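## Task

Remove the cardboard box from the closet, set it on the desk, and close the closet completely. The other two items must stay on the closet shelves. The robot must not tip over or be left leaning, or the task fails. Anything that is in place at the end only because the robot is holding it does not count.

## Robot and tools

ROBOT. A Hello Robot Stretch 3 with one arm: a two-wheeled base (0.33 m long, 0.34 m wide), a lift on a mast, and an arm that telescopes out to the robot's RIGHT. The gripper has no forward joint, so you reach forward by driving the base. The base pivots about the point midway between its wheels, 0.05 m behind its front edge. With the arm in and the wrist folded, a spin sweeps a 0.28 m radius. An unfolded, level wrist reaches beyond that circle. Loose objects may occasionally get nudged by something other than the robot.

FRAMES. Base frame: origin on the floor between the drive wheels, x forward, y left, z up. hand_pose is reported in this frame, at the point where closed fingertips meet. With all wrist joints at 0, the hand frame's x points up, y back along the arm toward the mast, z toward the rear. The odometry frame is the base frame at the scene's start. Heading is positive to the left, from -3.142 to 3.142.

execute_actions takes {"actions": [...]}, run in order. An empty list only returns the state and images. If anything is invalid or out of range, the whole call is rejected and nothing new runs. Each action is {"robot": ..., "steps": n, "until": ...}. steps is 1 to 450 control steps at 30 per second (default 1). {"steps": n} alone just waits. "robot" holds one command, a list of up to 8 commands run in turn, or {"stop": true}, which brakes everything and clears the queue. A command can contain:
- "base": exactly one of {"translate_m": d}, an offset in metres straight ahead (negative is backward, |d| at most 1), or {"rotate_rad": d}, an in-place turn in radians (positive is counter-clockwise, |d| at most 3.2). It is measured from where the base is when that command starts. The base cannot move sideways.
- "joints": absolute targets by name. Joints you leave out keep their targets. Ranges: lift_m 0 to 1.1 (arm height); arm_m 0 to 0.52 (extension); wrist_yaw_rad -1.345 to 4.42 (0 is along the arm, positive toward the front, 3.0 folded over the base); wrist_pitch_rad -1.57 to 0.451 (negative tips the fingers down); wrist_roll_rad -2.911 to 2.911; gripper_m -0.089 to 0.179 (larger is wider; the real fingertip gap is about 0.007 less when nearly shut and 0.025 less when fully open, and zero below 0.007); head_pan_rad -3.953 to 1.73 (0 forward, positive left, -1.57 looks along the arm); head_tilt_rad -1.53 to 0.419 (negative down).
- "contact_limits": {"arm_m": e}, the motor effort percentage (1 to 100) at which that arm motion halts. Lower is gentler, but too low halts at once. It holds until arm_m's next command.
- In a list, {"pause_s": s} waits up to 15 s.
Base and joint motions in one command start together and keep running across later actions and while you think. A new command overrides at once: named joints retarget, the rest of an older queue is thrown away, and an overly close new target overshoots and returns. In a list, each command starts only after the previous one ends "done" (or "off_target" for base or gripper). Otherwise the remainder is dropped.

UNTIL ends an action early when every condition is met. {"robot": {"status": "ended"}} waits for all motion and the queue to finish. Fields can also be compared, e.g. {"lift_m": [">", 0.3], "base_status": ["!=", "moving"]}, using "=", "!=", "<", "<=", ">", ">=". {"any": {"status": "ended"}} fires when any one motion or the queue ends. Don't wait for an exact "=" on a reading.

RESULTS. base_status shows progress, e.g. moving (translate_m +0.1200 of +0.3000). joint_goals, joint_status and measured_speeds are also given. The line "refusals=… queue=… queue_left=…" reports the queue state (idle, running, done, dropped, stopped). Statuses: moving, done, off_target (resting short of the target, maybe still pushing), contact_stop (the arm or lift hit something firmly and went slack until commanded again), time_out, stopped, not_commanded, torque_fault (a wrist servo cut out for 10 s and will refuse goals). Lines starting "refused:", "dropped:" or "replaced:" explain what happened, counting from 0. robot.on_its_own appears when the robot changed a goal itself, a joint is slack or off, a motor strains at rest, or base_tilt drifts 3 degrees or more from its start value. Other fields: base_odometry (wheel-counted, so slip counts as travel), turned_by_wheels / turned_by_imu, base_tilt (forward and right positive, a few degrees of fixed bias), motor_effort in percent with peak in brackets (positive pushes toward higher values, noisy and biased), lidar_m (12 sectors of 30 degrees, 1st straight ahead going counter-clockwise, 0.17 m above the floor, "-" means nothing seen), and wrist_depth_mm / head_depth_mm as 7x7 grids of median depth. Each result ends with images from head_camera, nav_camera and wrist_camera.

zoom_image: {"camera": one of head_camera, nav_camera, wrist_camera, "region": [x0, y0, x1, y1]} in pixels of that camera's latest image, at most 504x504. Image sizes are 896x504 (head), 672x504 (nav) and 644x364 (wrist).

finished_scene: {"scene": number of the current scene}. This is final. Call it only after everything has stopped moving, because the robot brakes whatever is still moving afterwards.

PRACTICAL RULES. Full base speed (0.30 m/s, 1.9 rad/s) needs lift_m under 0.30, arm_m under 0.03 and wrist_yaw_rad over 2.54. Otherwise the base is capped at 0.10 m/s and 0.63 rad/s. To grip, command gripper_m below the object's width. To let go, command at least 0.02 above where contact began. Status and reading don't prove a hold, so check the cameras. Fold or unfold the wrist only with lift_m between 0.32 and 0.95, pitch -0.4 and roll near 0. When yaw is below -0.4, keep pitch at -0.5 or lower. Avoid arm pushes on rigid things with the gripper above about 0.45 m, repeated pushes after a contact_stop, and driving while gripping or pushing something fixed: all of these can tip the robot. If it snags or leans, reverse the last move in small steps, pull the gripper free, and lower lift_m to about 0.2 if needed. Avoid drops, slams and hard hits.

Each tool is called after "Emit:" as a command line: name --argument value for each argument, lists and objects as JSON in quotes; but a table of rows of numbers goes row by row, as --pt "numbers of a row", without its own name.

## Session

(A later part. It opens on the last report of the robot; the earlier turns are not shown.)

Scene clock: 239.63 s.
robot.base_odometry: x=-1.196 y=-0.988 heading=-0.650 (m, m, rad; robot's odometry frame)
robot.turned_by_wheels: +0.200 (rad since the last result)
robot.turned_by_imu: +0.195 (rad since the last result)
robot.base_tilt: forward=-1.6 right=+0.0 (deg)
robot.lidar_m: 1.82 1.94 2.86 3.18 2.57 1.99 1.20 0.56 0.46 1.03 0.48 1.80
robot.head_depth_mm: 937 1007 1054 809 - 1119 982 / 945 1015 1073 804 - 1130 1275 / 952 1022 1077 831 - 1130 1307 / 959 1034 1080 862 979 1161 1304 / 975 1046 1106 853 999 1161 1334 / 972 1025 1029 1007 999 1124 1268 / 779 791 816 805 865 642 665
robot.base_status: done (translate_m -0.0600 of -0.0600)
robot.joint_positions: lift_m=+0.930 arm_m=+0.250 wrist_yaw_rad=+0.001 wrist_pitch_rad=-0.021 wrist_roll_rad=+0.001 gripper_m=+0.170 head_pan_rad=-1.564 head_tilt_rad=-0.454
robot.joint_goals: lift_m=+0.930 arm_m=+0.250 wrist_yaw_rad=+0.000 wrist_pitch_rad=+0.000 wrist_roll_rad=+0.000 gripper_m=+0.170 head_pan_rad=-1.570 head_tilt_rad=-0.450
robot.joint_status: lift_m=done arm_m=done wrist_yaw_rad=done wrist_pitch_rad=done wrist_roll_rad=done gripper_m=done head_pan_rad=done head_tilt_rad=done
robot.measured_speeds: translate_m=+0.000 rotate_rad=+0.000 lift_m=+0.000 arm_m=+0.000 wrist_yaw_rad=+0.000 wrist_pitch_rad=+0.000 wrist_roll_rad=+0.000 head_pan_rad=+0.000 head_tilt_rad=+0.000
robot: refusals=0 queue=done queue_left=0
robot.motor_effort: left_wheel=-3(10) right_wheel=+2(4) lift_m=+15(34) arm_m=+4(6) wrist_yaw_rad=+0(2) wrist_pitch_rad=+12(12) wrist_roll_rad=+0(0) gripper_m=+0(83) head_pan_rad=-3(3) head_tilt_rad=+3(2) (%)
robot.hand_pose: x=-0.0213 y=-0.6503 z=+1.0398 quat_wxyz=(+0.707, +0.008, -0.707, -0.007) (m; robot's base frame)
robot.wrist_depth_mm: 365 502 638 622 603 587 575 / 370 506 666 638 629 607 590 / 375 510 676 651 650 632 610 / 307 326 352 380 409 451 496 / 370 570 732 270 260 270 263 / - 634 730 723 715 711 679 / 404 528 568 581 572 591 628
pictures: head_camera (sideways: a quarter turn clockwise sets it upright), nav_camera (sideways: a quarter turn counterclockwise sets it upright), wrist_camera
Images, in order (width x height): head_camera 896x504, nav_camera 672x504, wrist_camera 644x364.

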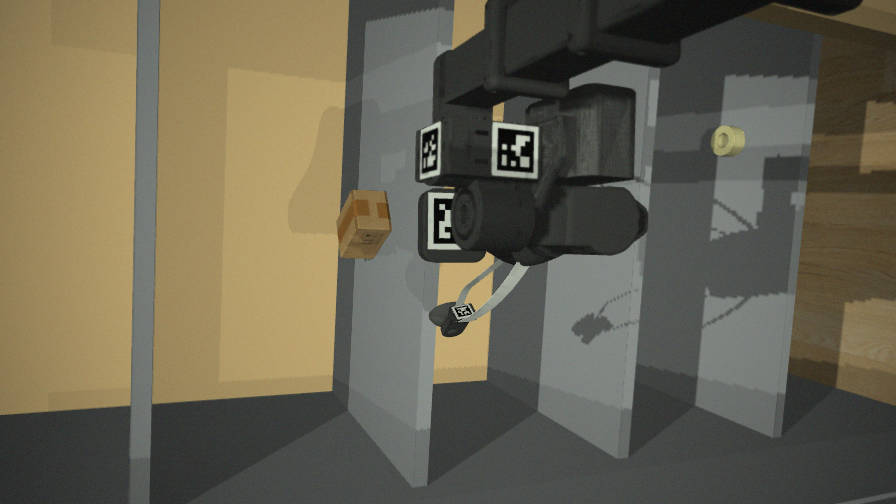

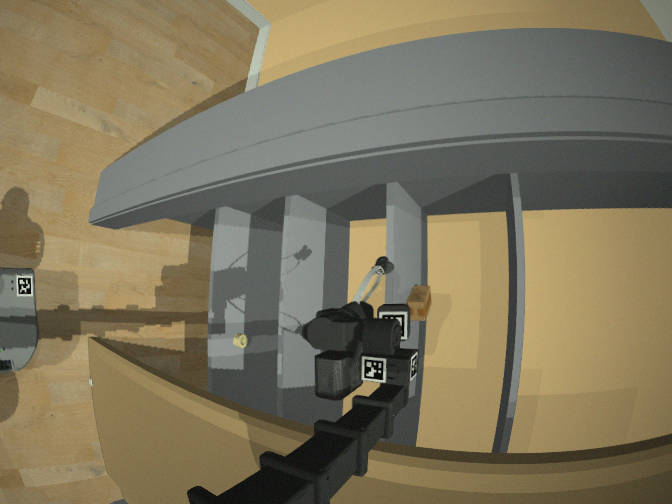

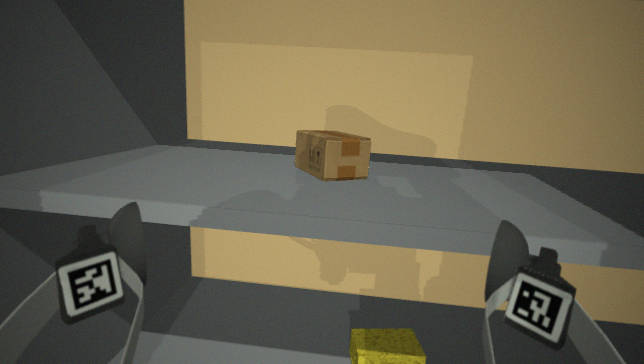

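Emit:
execute_actions --actions '[{"robot":[{"joints":{"lift_m":0.95}},{"joints":{"arm_m":0.51}}],"steps":450,"until":{"robot":{"status":"ended"}}}]'

Scene clock: 244.63 s.
robot.base_odometry: x=-1.196 y=-0.988 heading=-0.650 (m, m, rad; robot's odometry frame)
robot.turned_by_wheels: +0.000 (rad since the last result)
robot.turned_by_imu: +0.001 (rad since the last result)
robot.base_tilt: forward=-1.8 right=-0.3 (deg)
robot.lidar_m: 1.81 1.94 2.85 3.64 2.56 2.00 1.19 0.56 0.46 1.02 0.48 1.81
robot.head_depth_mm: 938 1009 1065 - - 1136 589 / 953 1022 1081 1214 1013 1138 1277 / 957 1032 1081 1229 1011 1132 1319 / 965 1036 1105 1225 1011 1176 1312 / 978 1057 1111 1220 1002 1167 1339 / 975 1009 1032 1012 1007 1127 1271 / 783 765 823 801 860 645 667
robot.base_status: done (translate_m -0.0600 of -0.0600)
robot.joint_positions: lift_m=+0.950 arm_m=+0.509 wrist_yaw_rad=-0.004 wrist_pitch_rad=-0.075 wrist_roll_rad=+0.001 gripper_m=+0.170 head_pan_rad=-1.564 head_tilt_rad=-0.454
robot.joint_goals: lift_m=+0.950 arm_m=+0.510 wrist_yaw_rad=+0.000 wrist_pitch_rad=+0.000 wrist_roll_rad=+0.000 gripper_m=+0.170 head_pan_rad=-1.570 head_tilt_rad=-0.450
robot.joint_status: lift_m=done arm_m=done wrist_yaw_rad=done wrist_pitch_rad=done wrist_roll_rad=done gripper_m=done head_pan_rad=done head_tilt_rad=done
robot.measured_speeds: translate_m=+0.000 rotate_rad=+0.000 lift_m=+0.000 arm_m=+0.000 wrist_yaw_rad=+0.000 wrist_pitch_rad=+0.000 wrist_roll_rad=+0.000 head_pan_rad=+0.000 head_tilt_rad=+0.000
robot: refusals=0 queue=done queue_left=0
robot.on_its_own: wrist_pitch_rad is at rest, and its effort (+44) is outside its rest range (-20 to +32)
robot.motor_effort: left_wheel=-3(4) right_wheel=+0(2) lift_m=+34(38) arm_m=+14(14) wrist_yaw_rad=+4(5) wrist_pitch_rad=+44(45) wrist_roll_rad=+0(1) gripper_m=+0(0) head_pan_rad=-3(4) head_tilt_rad=+3(3) (%)
robot.hand_pose: x=-0.0226 y=-0.9072 z=+1.0451 quat_wxyz=(+0.706, +0.025, -0.707, -0.028) (m; robot's base frame)
robot.wrist_depth_mm: 338 392 384 374 365 352 346 / 344 406 400 388 378 366 358 / 349 427 419 404 394 381 370 / 320 333 351 192 400 393 385 / 225 229 230 136 144 279 272 / - 168 174 133 148 188 198 / 133 135 139 136 144 144 152
pictures: head_camera (sideways: a quarter turn clockwise sets it upright), nav_camera (sideways: a quarter turn counterclockwise sets it upright), wrist_camera
Images, in order (width x height): head_camera 896x504, nav_camera 672x504, wrist_camera 644x364.

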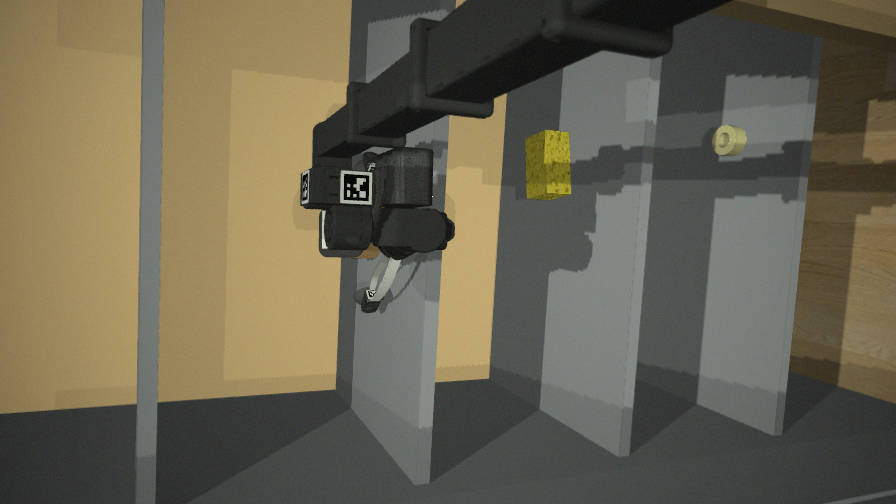

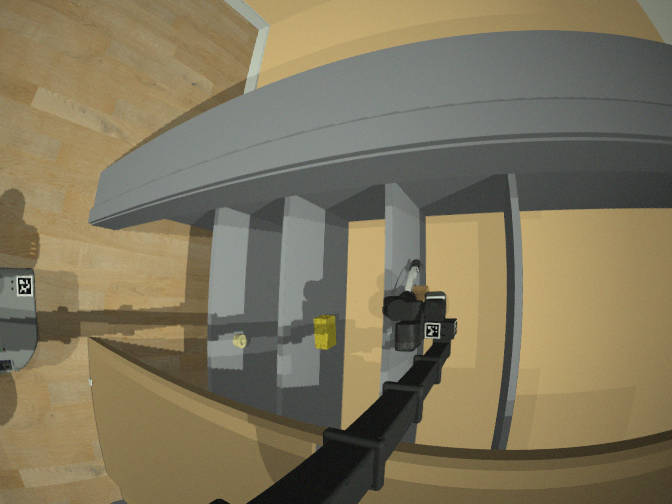

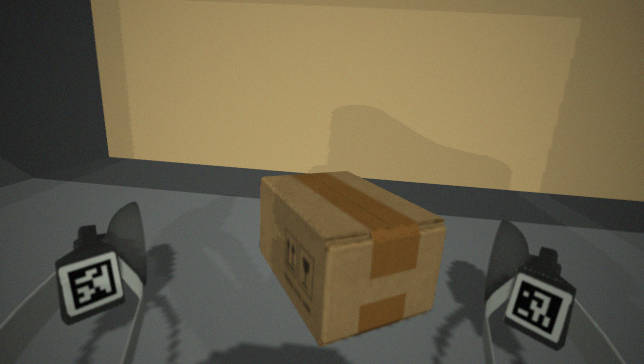

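The wrist body meets the shelf edge; the box is between the fingers. Grip.

Emit:
execute_actions --actions '[{"robot":[{"joints":{"arm_m":0.495,"gripper_m":0.02}},{"joints":{"lift_m":0.98}},{"joints":{"arm_m":0.0}}],"steps":450,"until":{"robot":{"status":"ended"}}}]'

Scene clock: 252.33 s.
robot.base_odometry: x=-1.196 y=-0.988 heading=-0.650 (m, m, rad; robot's odometry frame)
robot.turned_by_wheels: +0.000 (rad since the last result)
robot.turned_by_imu: -0.004 (rad since the last result)
robot.base_tilt: forward=-1.7 right=+0.0 (deg)
robot.lidar_m: 1.81 1.94 2.85 3.63 2.57 2.00 1.20 0.56 0.46 1.03 0.48 1.81
robot.head_depth_mm: 934 1006 1059 870 1060 - - / 937 1013 1070 872 1030 1213 - / 956 1026 1086 867 - - - / 961 1033 1094 793 401 - 1306 / 967 1044 1103 1207 997 1163 1340 / 975 1033 1027 1010 991 1121 1269 / 780 790 818 805 861 645 667
robot.base_status: done (translate_m -0.0600 of -0.0600)
robot.joint_positions: lift_m=+0.979 arm_m=+0.001 wrist_yaw_rad=+0.000 wrist_pitch_rad=-0.033 wrist_roll_rad=+0.001 gripper_m=+0.021 head_pan_rad=-1.564 head_tilt_rad=-0.454
robot.joint_goals: lift_m=+0.980 arm_m=+0.000 wrist_yaw_rad=+0.000 wrist_pitch_rad=+0.000 wrist_roll_rad=+0.000 gripper_m=+0.020 head_pan_rad=-1.570 head_tilt_rad=-0.450
robot.joint_status: lift_m=done arm_m=done wrist_yaw_rad=done wrist_pitch_rad=done wrist_roll_rad=done gripper_m=done head_pan_rad=done head_tilt_rad=done
robot.measured_speeds: translate_m=+0.000 rotate_rad=+0.000 lift_m=+0.000 arm_m=+0.000 wrist_yaw_rad=+0.000 wrist_pitch_rad=+0.000 wrist_roll_rad=+0.000 head_pan_rad=+0.000 head_tilt_rad=+0.000
robot: refusals=0 queue=done queue_left=0
robot.motor_effort: left_wheel=-1(8) right_wheel=+0(3) lift_m=+40(42) arm_m=-2(10) wrist_yaw_rad=+0(4) wrist_pitch_rad=+19(44) wrist_roll_rad=+0(1) gripper_m=-20(92) head_pan_rad=-4(4) head_tilt_rad=+3(1) (%)
robot.hand_pose: x=-0.0216 y=-0.4015 z=+1.0855 quat_wxyz=(+0.707, +0.012, -0.707, -0.012) (m; robot's base frame)
robot.wrist_depth_mm: 391 527 759 709 665 614 576 / 288 547 888 900 867 858 820 / 291 556 887 912 913 893 860 / 297 548 604 544 609 672 601 / 302 576 160 150 958 969 212 / 307 553 145 152 165 882 208 / 310 623 650 614 661 677 203
pictures: head_camera (sideways: a quarter turn clockwise sets it upright), nav_camera (sideways: a quarter turn counterclockwise sets it upright), wrist_camera
Images, in order (width x height): head_camera 896x504, nav_camera 672x504, wrist_camera 644x364.

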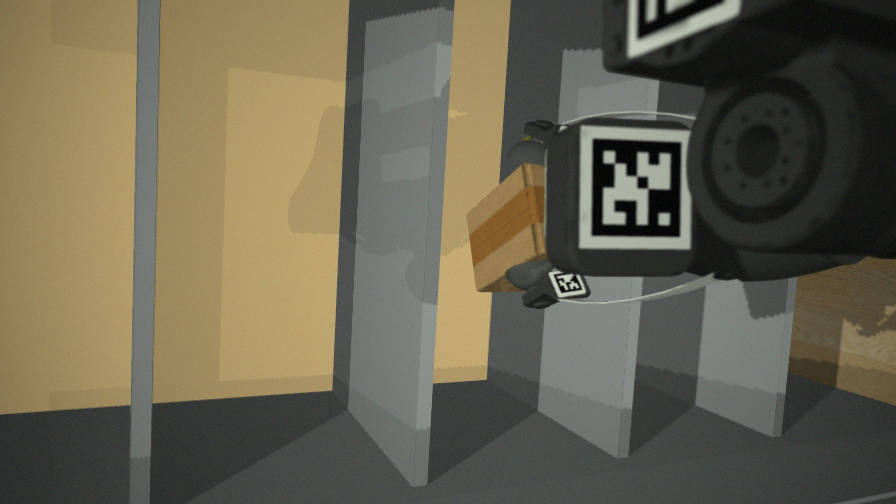

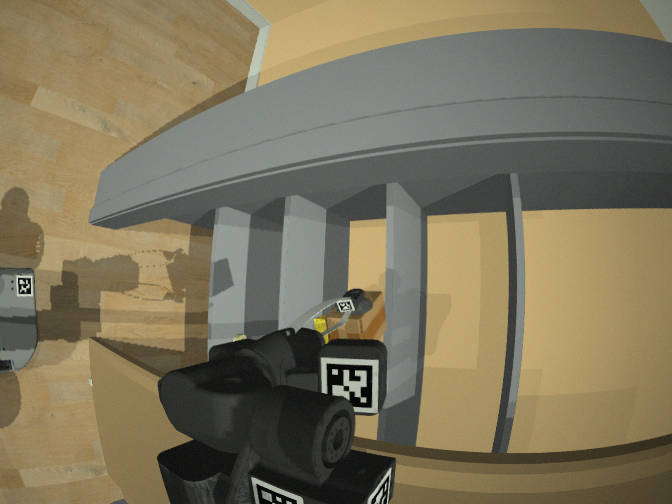

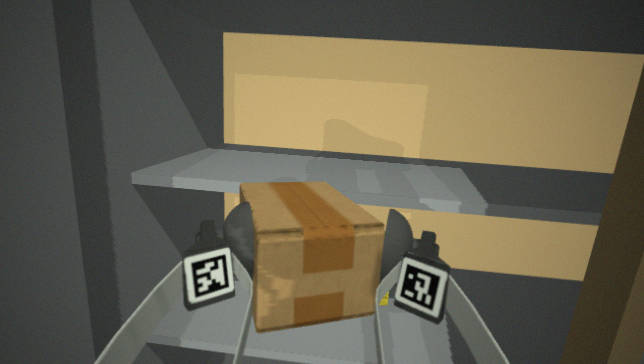

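Emit:
execute_actions --actions '[{"robot":[{"base":{"rotate_rad":-1.57},"joints":{"lift_m":0.7,"wrist_pitch_rad":-0.4}},{"base":{"translate_m":-0.3},"joints":{"wrist_yaw_rad":2.8}},{"base":{"translate_m":-1.0},"joints":{"lift_m":0.28}},{"base":{"translate_m":-1.0}},{"base":{"translate_m":-0.2}},{"base":{"rotate_rad":-1.57}},{"base":{"translate_m":0.8},"joints":{"head_pan_rad":-1.57,"head_tilt_rad":-0.6}}],"steps":450,"until":{"robot":{"status":"ended"}}},{"steps":450,"until":{"robot":{"status":"ended"}}}]'

Scene clock: 283.10 s.
robot.base_odometry: x=-0.323 y=+1.487 heading=+2.494 (m, m, rad; robot's odometry frame)
robot.turned_by_wheels: -3.140 (rad since the last result)
robot.turned_by_imu: -3.140 (rad since the last result)
robot.base_tilt: forward=-1.7 right=+0.0 (deg)
robot.lidar_m: 0.92 0.99 1.50 2.80 3.10 2.89 2.85 1.10 1.25 1.23 0.87 0.92
robot.head_depth_mm: 998 1087 969 657 534 1507 1266 / 1000 1096 957 654 533 1514 1265 / 1014 1120 956 653 550 1490 1262 / 1030 1127 947 648 548 1505 1255 / 1040 1140 942 647 548 1498 1255 / 1048 1166 937 646 1636 1444 1250 / 1065 1173 931 640 1053 1387 1220
robot.base_status: done (translate_m +0.8000 of +0.8000)
robot.joint_positions: lift_m=+0.280 arm_m=+0.001 wrist_yaw_rad=+2.799 wrist_pitch_rad=-0.428 wrist_roll_rad=+0.001 gripper_m=+0.021 head_pan_rad=-1.564 head_tilt_rad=-0.592
robot.joint_goals: lift_m=+0.280 arm_m=+0.000 wrist_yaw_rad=+2.800 wrist_pitch_rad=-0.400 wrist_roll_rad=+0.000 gripper_m=+0.020 head_pan_rad=-1.570 head_tilt_rad=-0.600
robot.joint_status: lift_m=done arm_m=done wrist_yaw_rad=done wrist_pitch_rad=done wrist_roll_rad=done gripper_m=done head_pan_rad=done head_tilt_rad=done
robot.measured_speeds: translate_m=+0.000 rotate_rad=+0.000 lift_m=+0.000 arm_m=+0.000 wrist_yaw_rad=+0.000 wrist_pitch_rad=+0.000 wrist_roll_rad=+0.000 head_pan_rad=+0.000 head_tilt_rad=+0.000
robot: refusals=0 queue=done queue_left=0
robot.motor_effort: left_wheel=+3(15) right_wheel=-1(6) lift_m=+16(46) arm_m=-3(3) wrist_yaw_rad=+3(4) wrist_pitch_rad=+16(21) wrist_roll_rad=+0(1) gripper_m=-20(20) head_pan_rad=-4(6) head_tilt_rad=-4(20) (%)
robot.hand_pose: x=+0.0537 y=+0.0639 z=+0.2909 quat_wxyz=(+0.266, +0.707, +0.030, +0.655) (m; robot's base frame)
robot.wrist_depth_mm: - - - - - - 862 / - - - - - - 890 / - 843 868 891 923 967 884 / - 677 689 687 724 741 749 / 532 564 160 150 604 612 621 / 467 - 145 152 165 505 520 / - - - 418 431 445 443
pictures: head_camera (sideways: a quarter turn clockwise sets it upright), nav_camera (sideways: a quarter turn counterclockwise sets it upright), wrist_camera
Images, in order (width x height): head_camera 896x504, nav_camera 672x504, wrist_camera 644x364.

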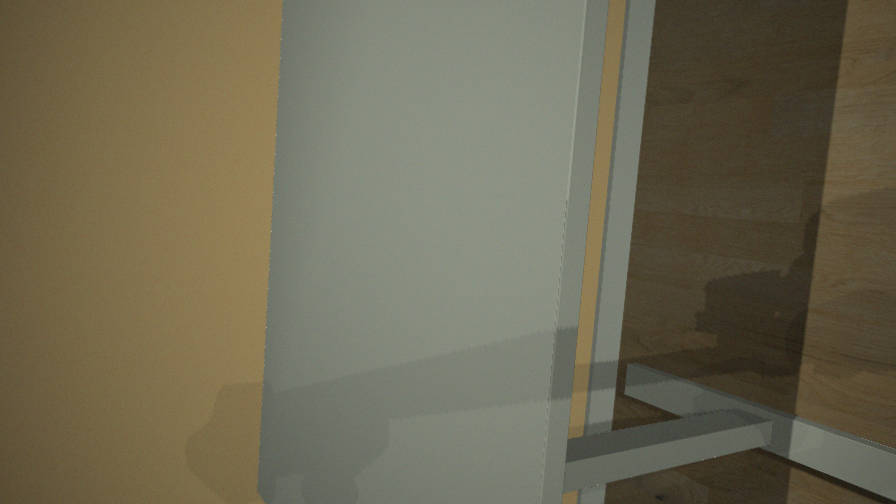

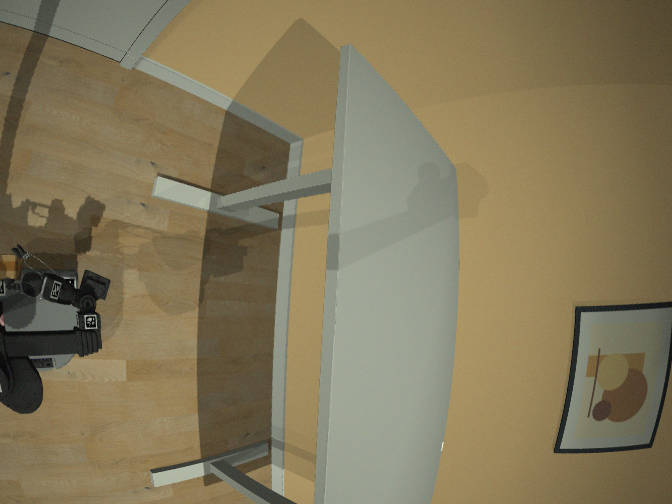

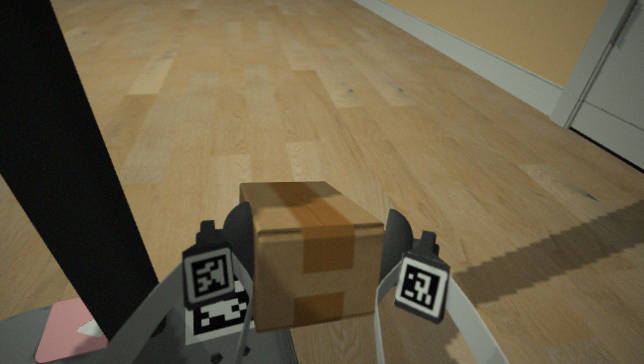

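Emit:
execute_actions --actions '[{"robot":[{"joints":{"lift_m":0.93}},{"joints":{"wrist_yaw_rad":0}},{"joints":{"wrist_pitch_rad":0,"arm_m":0.3}},{"joints":{"lift_m":0.885}}],"steps":450,"until":{"robot":{"status":"ended"}}},{"steps":450,"until":{"robot":{"status":"ended"}}}]'

Scene clock: 297.47 s.
robot.base_odometry: x=-0.323 y=+1.487 heading=+2.494 (m, m, rad; robot's odometry frame)
robot.turned_by_wheels: +0.000 (rad since the last result)
robot.turned_by_imu: -0.004 (rad since the last result)
robot.base_tilt: forward=-1.6 right=-0.1 (deg)
robot.lidar_m: 0.92 0.99 1.50 2.81 3.11 2.88 2.84 1.10 1.25 1.23 0.87 0.92
robot.head_depth_mm: 990 1092 964 723 - 1521 1235 / 1010 1094 994 - 534 1505 1271 / 1021 1115 1023 - 533 1515 1252 / 1036 1128 1010 649 1094 1503 1255 / 1033 1136 943 644 548 1495 1256 / 1049 1156 939 643 1645 1447 1254 / 1061 1176 935 640 1053 1378 1221
robot.base_status: done (translate_m +0.8000 of +0.8000)
robot.joint_positions: lift_m=+0.886 arm_m=+0.300 wrist_yaw_rad=+0.000 wrist_pitch_rad=-0.001 wrist_roll_rad=+0.002 gripper_m=+0.020 head_pan_rad=-1.564 head_tilt_rad=-0.593
robot.joint_goals: lift_m=+0.885 arm_m=+0.300 wrist_yaw_rad=+0.000 wrist_pitch_rad=+0.000 wrist_roll_rad=+0.000 gripper_m=+0.020 head_pan_rad=-1.570 head_tilt_rad=-0.600
robot.joint_status: lift_m=done arm_m=done wrist_yaw_rad=done wrist_pitch_rad=done wrist_roll_rad=done gripper_m=done head_pan_rad=done head_tilt_rad=done
robot.measured_speeds: translate_m=+0.000 rotate_rad=+0.000 lift_m=+0.000 arm_m=+0.000 wrist_yaw_rad=+0.000 wrist_pitch_rad=+0.000 wrist_roll_rad=+0.000 head_pan_rad=+0.000 head_tilt_rad=+0.000
robot: refusals=0 queue=done queue_left=0
robot.motor_effort: left_wheel=+3(4) right_wheel=-1(2) lift_m=+10(42) arm_m=+3(5) wrist_yaw_rad=-1(5) wrist_pitch_rad=+1(46) wrist_roll_rad=-1(1) gripper_m=+0(20) head_pan_rad=-4(3) head_tilt_rad=-4(4) (%)
robot.hand_pose: x=-0.0213 y=-0.7008 z=+1.0000 quat_wxyz=(+0.707, +0.001, -0.707, -0.001) (m; robot's base frame)
robot.wrist_depth_mm: 713 703 673 658 623 614 600 / 752 726 707 674 657 635 614 / 766 745 712 686 671 655 646 / 427 460 492 532 580 657 650 / 267 279 295 321 326 338 357 / 196 201 205 201 224 229 236 / 152 157 159 165 168 173 178
pictures: head_camera (sideways: a quarter turn clockwise sets it upright), nav_camera (sideways: a quarter turn counterclockwise sets it upright), wrist_camera
Images, in order (width x height): head_camera 896x504, nav_camera 672x504, wrist_camera 644x364.

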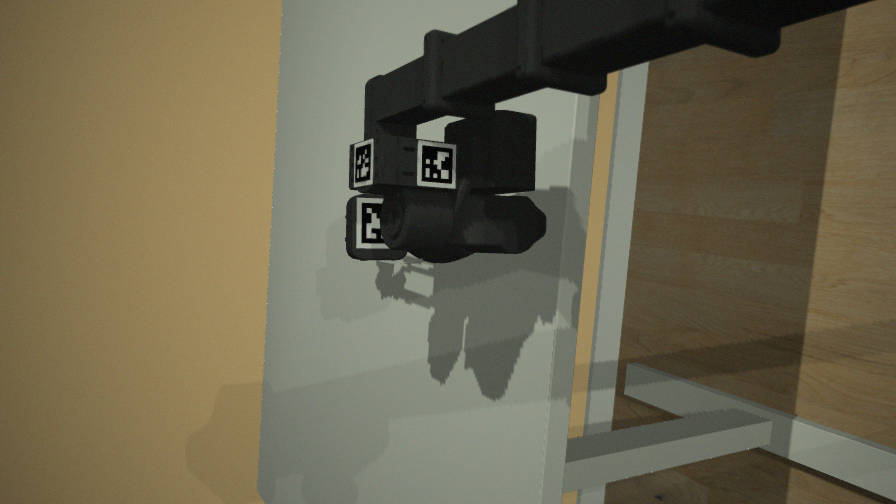

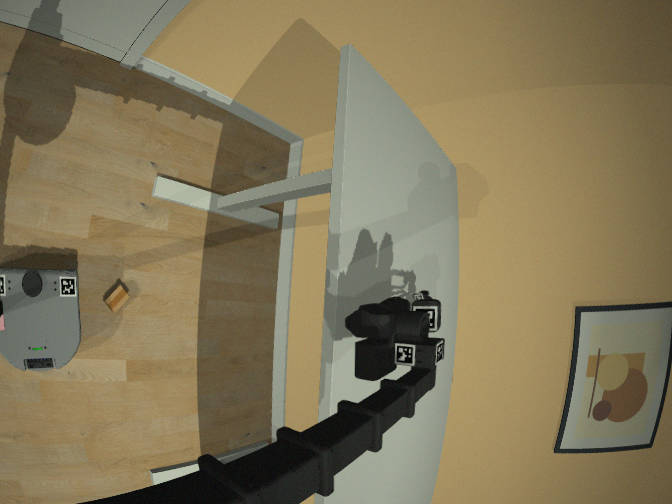

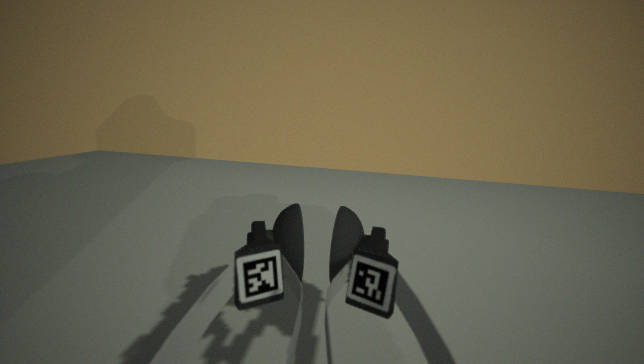

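Emit:
execute_actions --actions '[{"robot":[{"joints":{"lift_m":0.93,"head_tilt_rad":-1.25}},{"joints":{"arm_m":0.0,"wrist_pitch_rad":-1.5,"gripper_m":0.17}},{"joints":{"lift_m":0.35}}],"steps":450,"until":{"robot":{"status":"ended"}}},{"steps":450,"until":{"robot":{"status":"ended"}}}]'

Scene clock: 308.90 s.
robot.base_odometry: x=-0.323 y=+1.487 heading=+2.494 (m, m, rad; robot's odometry frame)
robot.turned_by_wheels: +0.000 (rad since the last result)
robot.turned_by_imu: -0.003 (rad since the last result)
robot.base_tilt: forward=-1.6 right=-0.1 (deg)
robot.lidar_m: 0.91 0.98 1.50 2.81 3.14 2.88 2.85 1.10 1.25 1.23 0.87 0.91
robot.head_depth_mm: 448 1557 1477 1375 1276 1190 - / 449 1556 1478 1362 1276 1216 - / 452 1556 1479 1362 1295 - - / 455 1574 1469 1369 1273 - 1097 / 454 1575 1485 1359 1272 1186 1113 / 460 1556 1428 1353 1257 1183 1116 / 459 1162 1477 1340 1261 1180 1107
robot.base_status: done (translate_m +0.8000 of +0.8000)
robot.joint_positions: lift_m=+0.350 arm_m=+0.001 wrist_yaw_rad=+0.002 wrist_pitch_rad=-1.495 wrist_roll_rad=-0.005 gripper_m=+0.170 head_pan_rad=-1.564 head_tilt_rad=-1.236
robot.joint_goals: lift_m=+0.350 arm_m=+0.000 wrist_yaw_rad=+0.000 wrist_pitch_rad=-1.500 wrist_roll_rad=+0.000 gripper_m=+0.170 head_pan_rad=-1.570 head_tilt_rad=-1.250
robot.joint_status: lift_m=done arm_m=done wrist_yaw_rad=done wrist_pitch_rad=done wrist_roll_rad=done gripper_m=done head_pan_rad=done head_tilt_rad=done
robot.measured_speeds: translate_m=+0.000 rotate_rad=+0.000 lift_m=+0.000 arm_m=+0.000 wrist_yaw_rad=+0.000 wrist_pitch_rad=+0.000 wrist_roll_rad=+0.000 head_pan_rad=+0.000 head_tilt_rad=+0.000
robot: refusals=0 queue=done queue_left=0
robot.motor_effort: left_wheel=+2(11) right_wheel=-1(4) lift_m=+15(42) arm_m=-2(11) wrist_yaw_rad=-1(21) wrist_pitch_rad=-3(100) wrist_roll_rad=+2(35) gripper_m=+0(91) head_pan_rad=-4(3) head_tilt_rad=-7(47) (%)
robot.hand_pose: x=-0.0216 y=-0.1414 z=+0.2319 quat_wxyz=(+0.520, +0.482, -0.516, -0.480) (m; robot's base frame)
robot.wrist_depth_mm: 377 377 375 376 378 371 373 / 385 385 384 385 382 382 382 / 391 391 391 388 392 389 388 / 400 405 402 - - 396 398 / 412 408 409 - - - 403 / 415 420 416 - - - 414 / 425 428 428 - - - 426
pictures: head_camera (sideways: a quarter turn clockwise sets it upright), nav_camera (sideways: a quarter turn counterclockwise sets it upright), wrist_camera
Images, in order (width x height): head_camera 896x504, nav_camera 672x504, wrist_camera 644x364.

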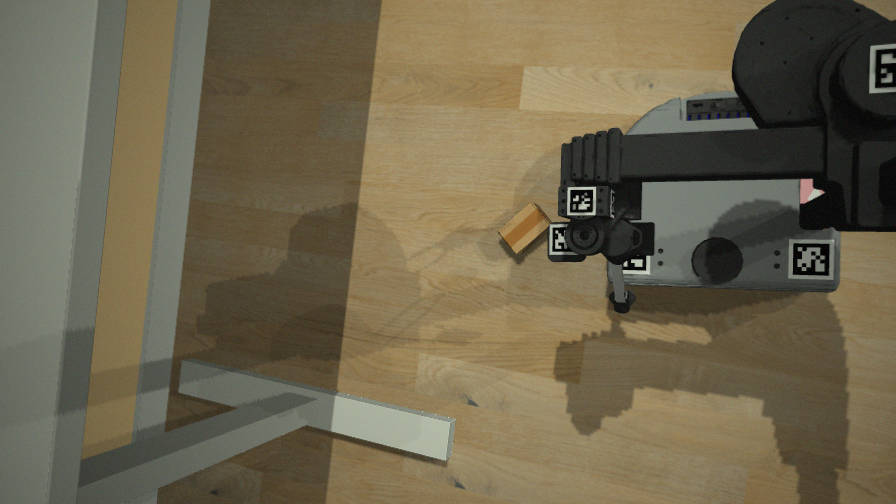

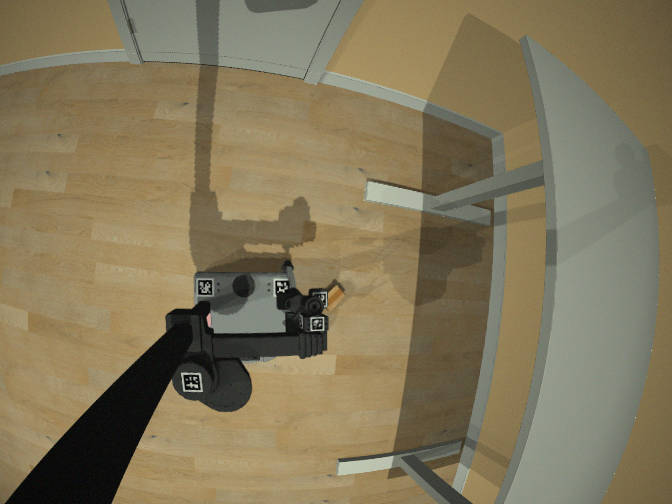

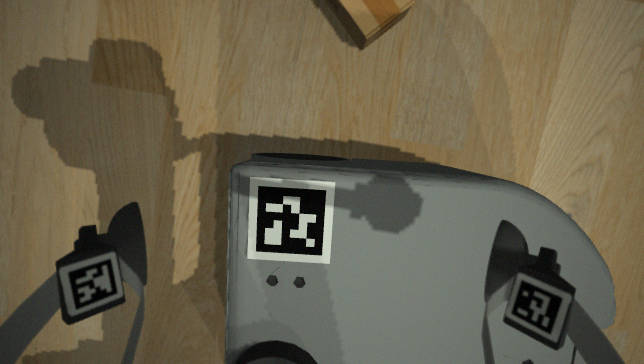

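Emit:
execute_actions --actions '[{"robot":{"base":{"translate_m":-0.04},"joints":{"arm_m":0.19,"wrist_pitch_rad":-1.57}},"steps":450,"until":{"robot":{"status":"ended"}}}]'

Scene clock: 311.80 s.
robot.base_odometry: x=-0.291 y=+1.463 heading=+2.494 (m, m, rad; robot's odometry frame)
robot.turned_by_wheels: +0.000 (rad since the last result)
robot.turned_by_imu: -0.001 (rad since the last result)
robot.base_tilt: forward=-1.7 right=+0.0 (deg)
robot.lidar_m: 0.96 1.03 1.56 2.81 3.10 2.84 2.81 1.07 1.24 1.22 0.89 0.96
robot.head_depth_mm: 447 1552 1493 1378 1272 1201 - / 449 1549 1480 1377 1275 1207 - / 449 1557 1477 - 1280 - - / 454 1565 1474 1381 1269 - 1088 / 453 1572 1475 1359 1263 1186 1112 / 456 1557 1447 1369 1264 1183 1109 / 459 1165 1458 1348 1272 1179 1109
robot.base_status: done (translate_m -0.0400 of -0.0400)
robot.joint_positions: lift_m=+0.350 arm_m=+0.190 wrist_yaw_rad=+0.000 wrist_pitch_rad=-1.553 wrist_roll_rad=-0.003 gripper_m=+0.170 head_pan_rad=-1.564 head_tilt_rad=-1.236
robot.joint_goals: lift_m=+0.350 arm_m=+0.190 wrist_yaw_rad=+0.000 wrist_pitch_rad=-1.570 wrist_roll_rad=+0.000 gripper_m=+0.170 head_pan_rad=-1.570 head_tilt_rad=-1.250
robot.joint_status: lift_m=done arm_m=done wrist_yaw_rad=done wrist_pitch_rad=done wrist_roll_rad=done gripper_m=done head_pan_rad=done head_tilt_rad=done
robot.measured_speeds: translate_m=+0.000 rotate_rad=+0.000 lift_m=+0.000 arm_m=+0.000 wrist_yaw_rad=+0.000 wrist_pitch_rad=+0.000 wrist_roll_rad=+0.000 head_pan_rad=+0.000 head_tilt_rad=+0.000
robot: refusals=0 queue=done queue_left=0
robot.motor_effort: left_wheel=+2(5) right_wheel=-1(3) lift_m=+16(16) arm_m=+4(4) wrist_yaw_rad=+0(2) wrist_pitch_rad=-3(4) wrist_roll_rad=+1(2) gripper_m=-1(0) head_pan_rad=-3(4) head_tilt_rad=-7(8) (%)
robot.hand_pose: x=-0.0216 y=-0.3151 z=+0.2326 quat_wxyz=(+0.505, +0.496, -0.503, -0.495) (m; robot's base frame)
robot.wrist_depth_mm: 368 369 366 364 366 367 362 / 380 378 376 380 374 376 372 / 393 393 388 341 388 387 384 / 404 401 403 400 399 398 401 / 419 416 413 416 411 411 408 / 425 427 426 423 421 426 422 / 447 446 444 - - 437 435
pictures: head_camera (sideways: a quarter turn clockwise sets it upright), nav_camera (sideways: a quarter turn counterclockwise sets it upright), wrist_camera
Images, in order (width x height): head_camera 896x504, nav_camera 672x504, wrist_camera 644x364.

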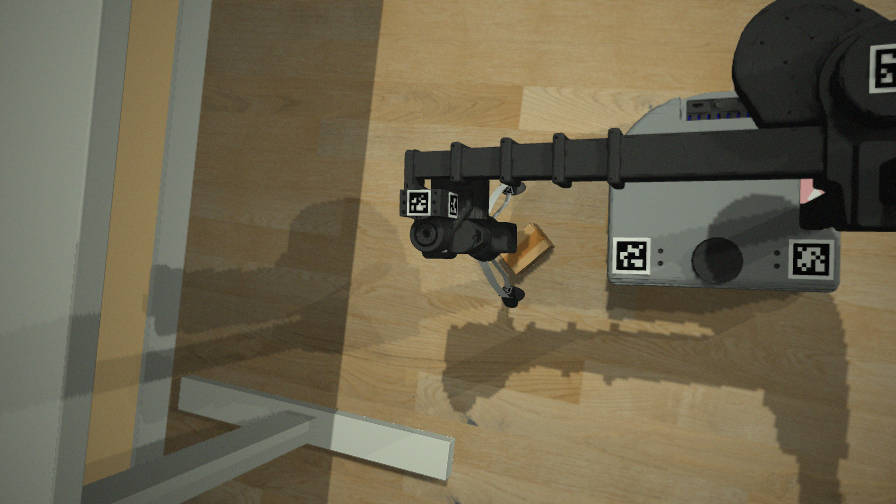

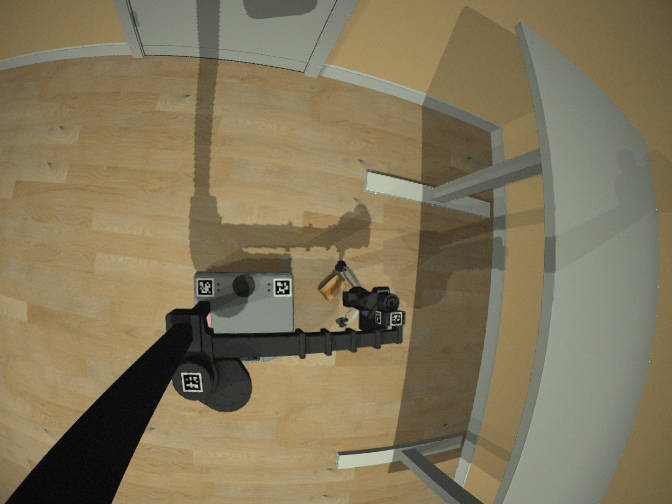

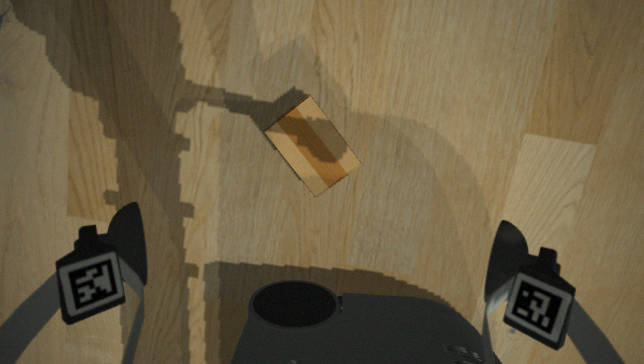

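Emit:
execute_actions --actions '[{"robot":{"joints":{"arm_m":0.22,"wrist_roll_rad":0.6,"lift_m":0.25}},"steps":450,"until":{"robot":{"status":"ended"}}}]'

Scene clock: 313.90 s.
robot.base_odometry: x=-0.291 y=+1.463 heading=+2.494 (m, m, rad; robot's odometry frame)
robot.turned_by_wheels: +0.000 (rad since the last result)
robot.turned_by_imu: -0.001 (rad since the last result)
robot.base_tilt: forward=-1.6 right=-0.1 (deg)
robot.lidar_m: 0.95 1.03 1.56 2.81 3.10 2.85 2.81 1.07 1.24 1.22 0.89 0.96
robot.head_depth_mm: 446 1549 1487 1375 1272 1193 1104 / 449 1553 1488 1364 1277 1205 - / 448 1550 1483 1393 1286 - - / 454 1576 1471 1387 1268 - 1089 / 455 1572 1469 1364 1265 1178 1107 / 455 1569 1455 1364 1256 1182 1112 / 458 1163 1467 1348 1262 1180 1105
robot.base_status: done (translate_m -0.0400 of -0.0400)
robot.joint_positions: lift_m=+0.250 arm_m=+0.220 wrist_yaw_rad=+0.000 wrist_pitch_rad=-1.553 wrist_roll_rad=+0.595 gripper_m=+0.170 head_pan_rad=-1.564 head_tilt_rad=-1.236
robot.joint_goals: lift_m=+0.250 arm_m=+0.220 wrist_yaw_rad=+0.000 wrist_pitch_rad=-1.570 wrist_roll_rad=+0.600 gripper_m=+0.170 head_pan_rad=-1.570 head_tilt_rad=-1.250
robot.joint_status: lift_m=done arm_m=done wrist_yaw_rad=done wrist_pitch_rad=done wrist_roll_rad=done gripper_m=done head_pan_rad=done head_tilt_rad=done
robot.measured_speeds: translate_m=+0.000 rotate_rad=+0.000 lift_m=+0.000 arm_m=+0.000 wrist_yaw_rad=+0.000 wrist_pitch_rad=+0.000 wrist_roll_rad=+0.000 head_pan_rad=+0.000 head_tilt_rad=+0.000
robot: refusals=0 queue=done queue_left=0
robot.motor_effort: left_wheel=+2(2) right_wheel=+0(1) lift_m=+15(14) arm_m=+4(3) wrist_yaw_rad=-1(1) wrist_pitch_rad=-2(3) wrist_roll_rad=+1(1) gripper_m=+0(0) head_pan_rad=-4(3) head_tilt_rad=-7(8) (%)
robot.hand_pose: x=-0.0217 y=-0.3448 z=+0.1326 quat_wxyz=(+0.335, +0.329, -0.630, -0.620) (m; robot's base frame)
robot.wrist_depth_mm: 274 272 273 270 270 267 267 / 281 279 279 277 279 276 275 / 290 289 288 287 287 285 284 / 298 298 295 246 296 293 292 / 307 307 307 251 304 301 302 / - 319 319 316 314 312 309 / 332 331 328 326 325 - -
pictures: head_camera (sideways: a quarter turn clockwise sets it upright), nav_camera (sideways: a quarter turn counterclockwise sets it upright), wrist_camera
Images, in order (width x height): head_camera 896x504, nav_camera 672x504, wrist_camera 644x364.

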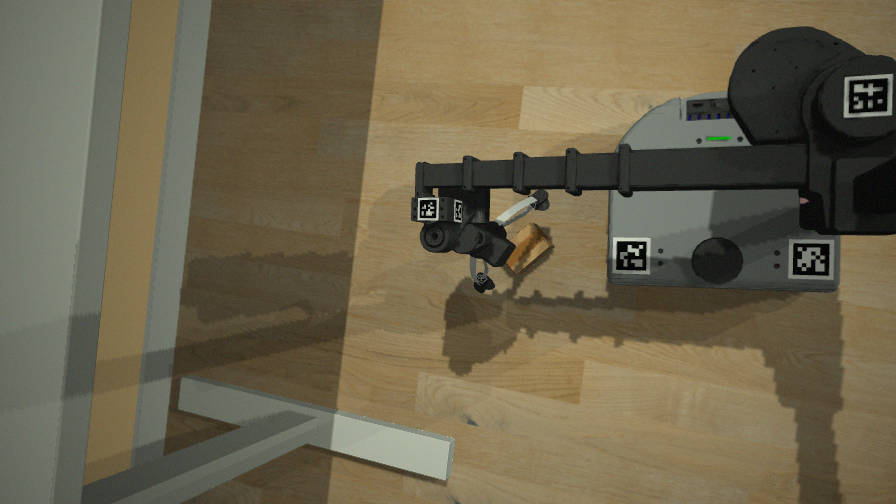

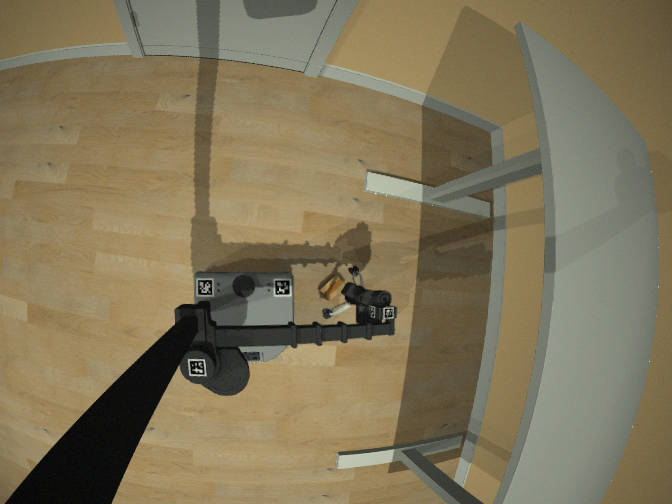

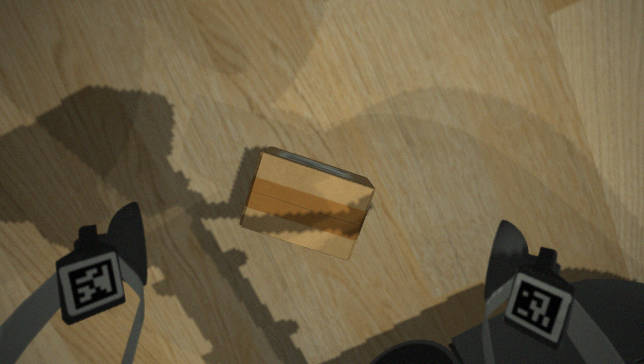

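Emit:
execute_actions --actions '[{"robot":[{"joints":{"wrist_roll_rad":0.92}},{"joints":{"lift_m":0.15}},{"joints":{"gripper_m":0.03}},{"joints":{"lift_m":0.5,"arm_m":0.0}},{"joints":{"lift_m":1.05,"wrist_pitch_rad":0,"wrist_roll_rad":0,"head_tilt_rad":-0.6}},{"joints":{"arm_m":0.3}}],"steps":450,"until":{"robot":{"status":"ended"}}},{"steps":450,"until":{"robot":{"status":"ended"}}}]'

Scene clock: 332.00 s.
robot.base_odometry: x=-0.291 y=+1.463 heading=+2.494 (m, m, rad; robot's odometry frame)
robot.turned_by_wheels: +0.000 (rad since the last result)
robot.turned_by_imu: -0.005 (rad since the last result)
robot.base_tilt: forward=-1.7 right=-0.1 (deg)
robot.lidar_m: 0.95 1.03 1.56 2.81 3.10 2.84 2.81 1.07 1.24 1.22 0.89 0.96
robot.head_depth_mm: 979 - 931 640 526 1506 1258 / 984 - 866 640 542 1495 1260 / 1004 - 817 634 540 1486 1252 / 1022 1126 861 634 540 1477 1243 / 1034 1148 907 631 1645 1468 1245 / 1047 1161 908 630 1624 1474 1249 / 1061 1171 899 626 1070 1305 1217
robot.base_status: done (translate_m -0.0400 of -0.0400)
robot.joint_positions: lift_m=+1.050 arm_m=+0.300 wrist_yaw_rad=+0.000 wrist_pitch_rad=-0.023 wrist_roll_rad=+0.004 gripper_m=+0.039 head_pan_rad=-1.564 head_tilt_rad=-0.606
robot.joint_goals: lift_m=+1.050 arm_m=+0.300 wrist_yaw_rad=+0.000 wrist_pitch_rad=+0.000 wrist_roll_rad=+0.000 gripper_m=+0.039 head_pan_rad=-1.570 head_tilt_rad=-0.600
robot.joint_status: lift_m=done arm_m=done wrist_yaw_rad=done wrist_pitch_rad=done wrist_roll_rad=done gripper_m=done head_pan_rad=done head_tilt_rad=done
robot.measured_speeds: translate_m=+0.000 rotate_rad=+0.000 lift_m=+0.000 arm_m=+0.000 wrist_yaw_rad=+0.000 wrist_pitch_rad=+0.000 wrist_roll_rad=+0.000 head_pan_rad=+0.000 head_tilt_rad=+0.000
robot: refusals=0 queue=done queue_left=0
robot.on_its_own: gripper_m is held at +0.039, not at your +0.030, by its stall guard, which is not easing now
robot.motor_effort: left_wheel=+2(2) right_wheel=+0(1) lift_m=+39(46) arm_m=+4(8) wrist_yaw_rad=-1(4) wrist_pitch_rad=+14(100) wrist_roll_rad=-2(6) gripper_m=+0(100) head_pan_rad=-3(3) head_tilt_rad=+4(45) (%)
robot.hand_pose: x=-0.0215 y=-0.7002 z=+1.1581 quat_wxyz=(+0.706, +0.008, -0.708, -0.009) (m; robot's base frame)
robot.wrist_depth_mm: 711 694 663 646 615 610 591 / 738 718 695 662 645 642 615 / 764 745 726 694 669 645 630 / 788 773 747 712 703 674 647 / 640 663 759 747 717 703 672 / 464 483 468 507 549 543 559 / 370 377 388 395 404 417 425
pictures: head_camera (sideways: a quarter turn clockwise sets it upright), nav_camera (sideways: a quarter turn counterclockwise sets it upright), wrist_camera
Images, in order (width x height): head_camera 896x504, nav_camera 672x504, wrist_camera 644x364.

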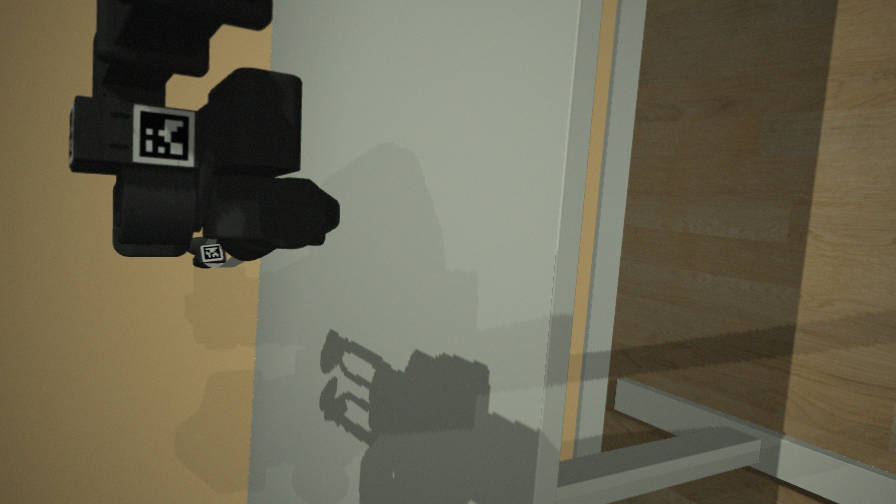

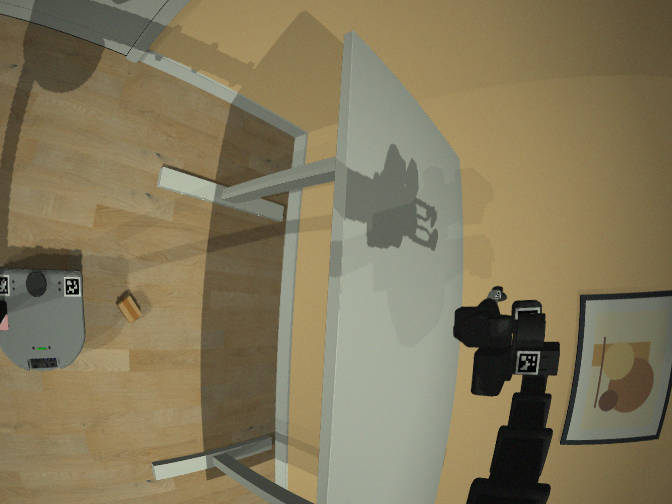

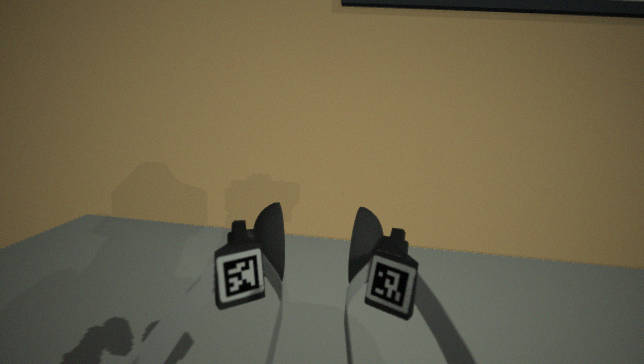

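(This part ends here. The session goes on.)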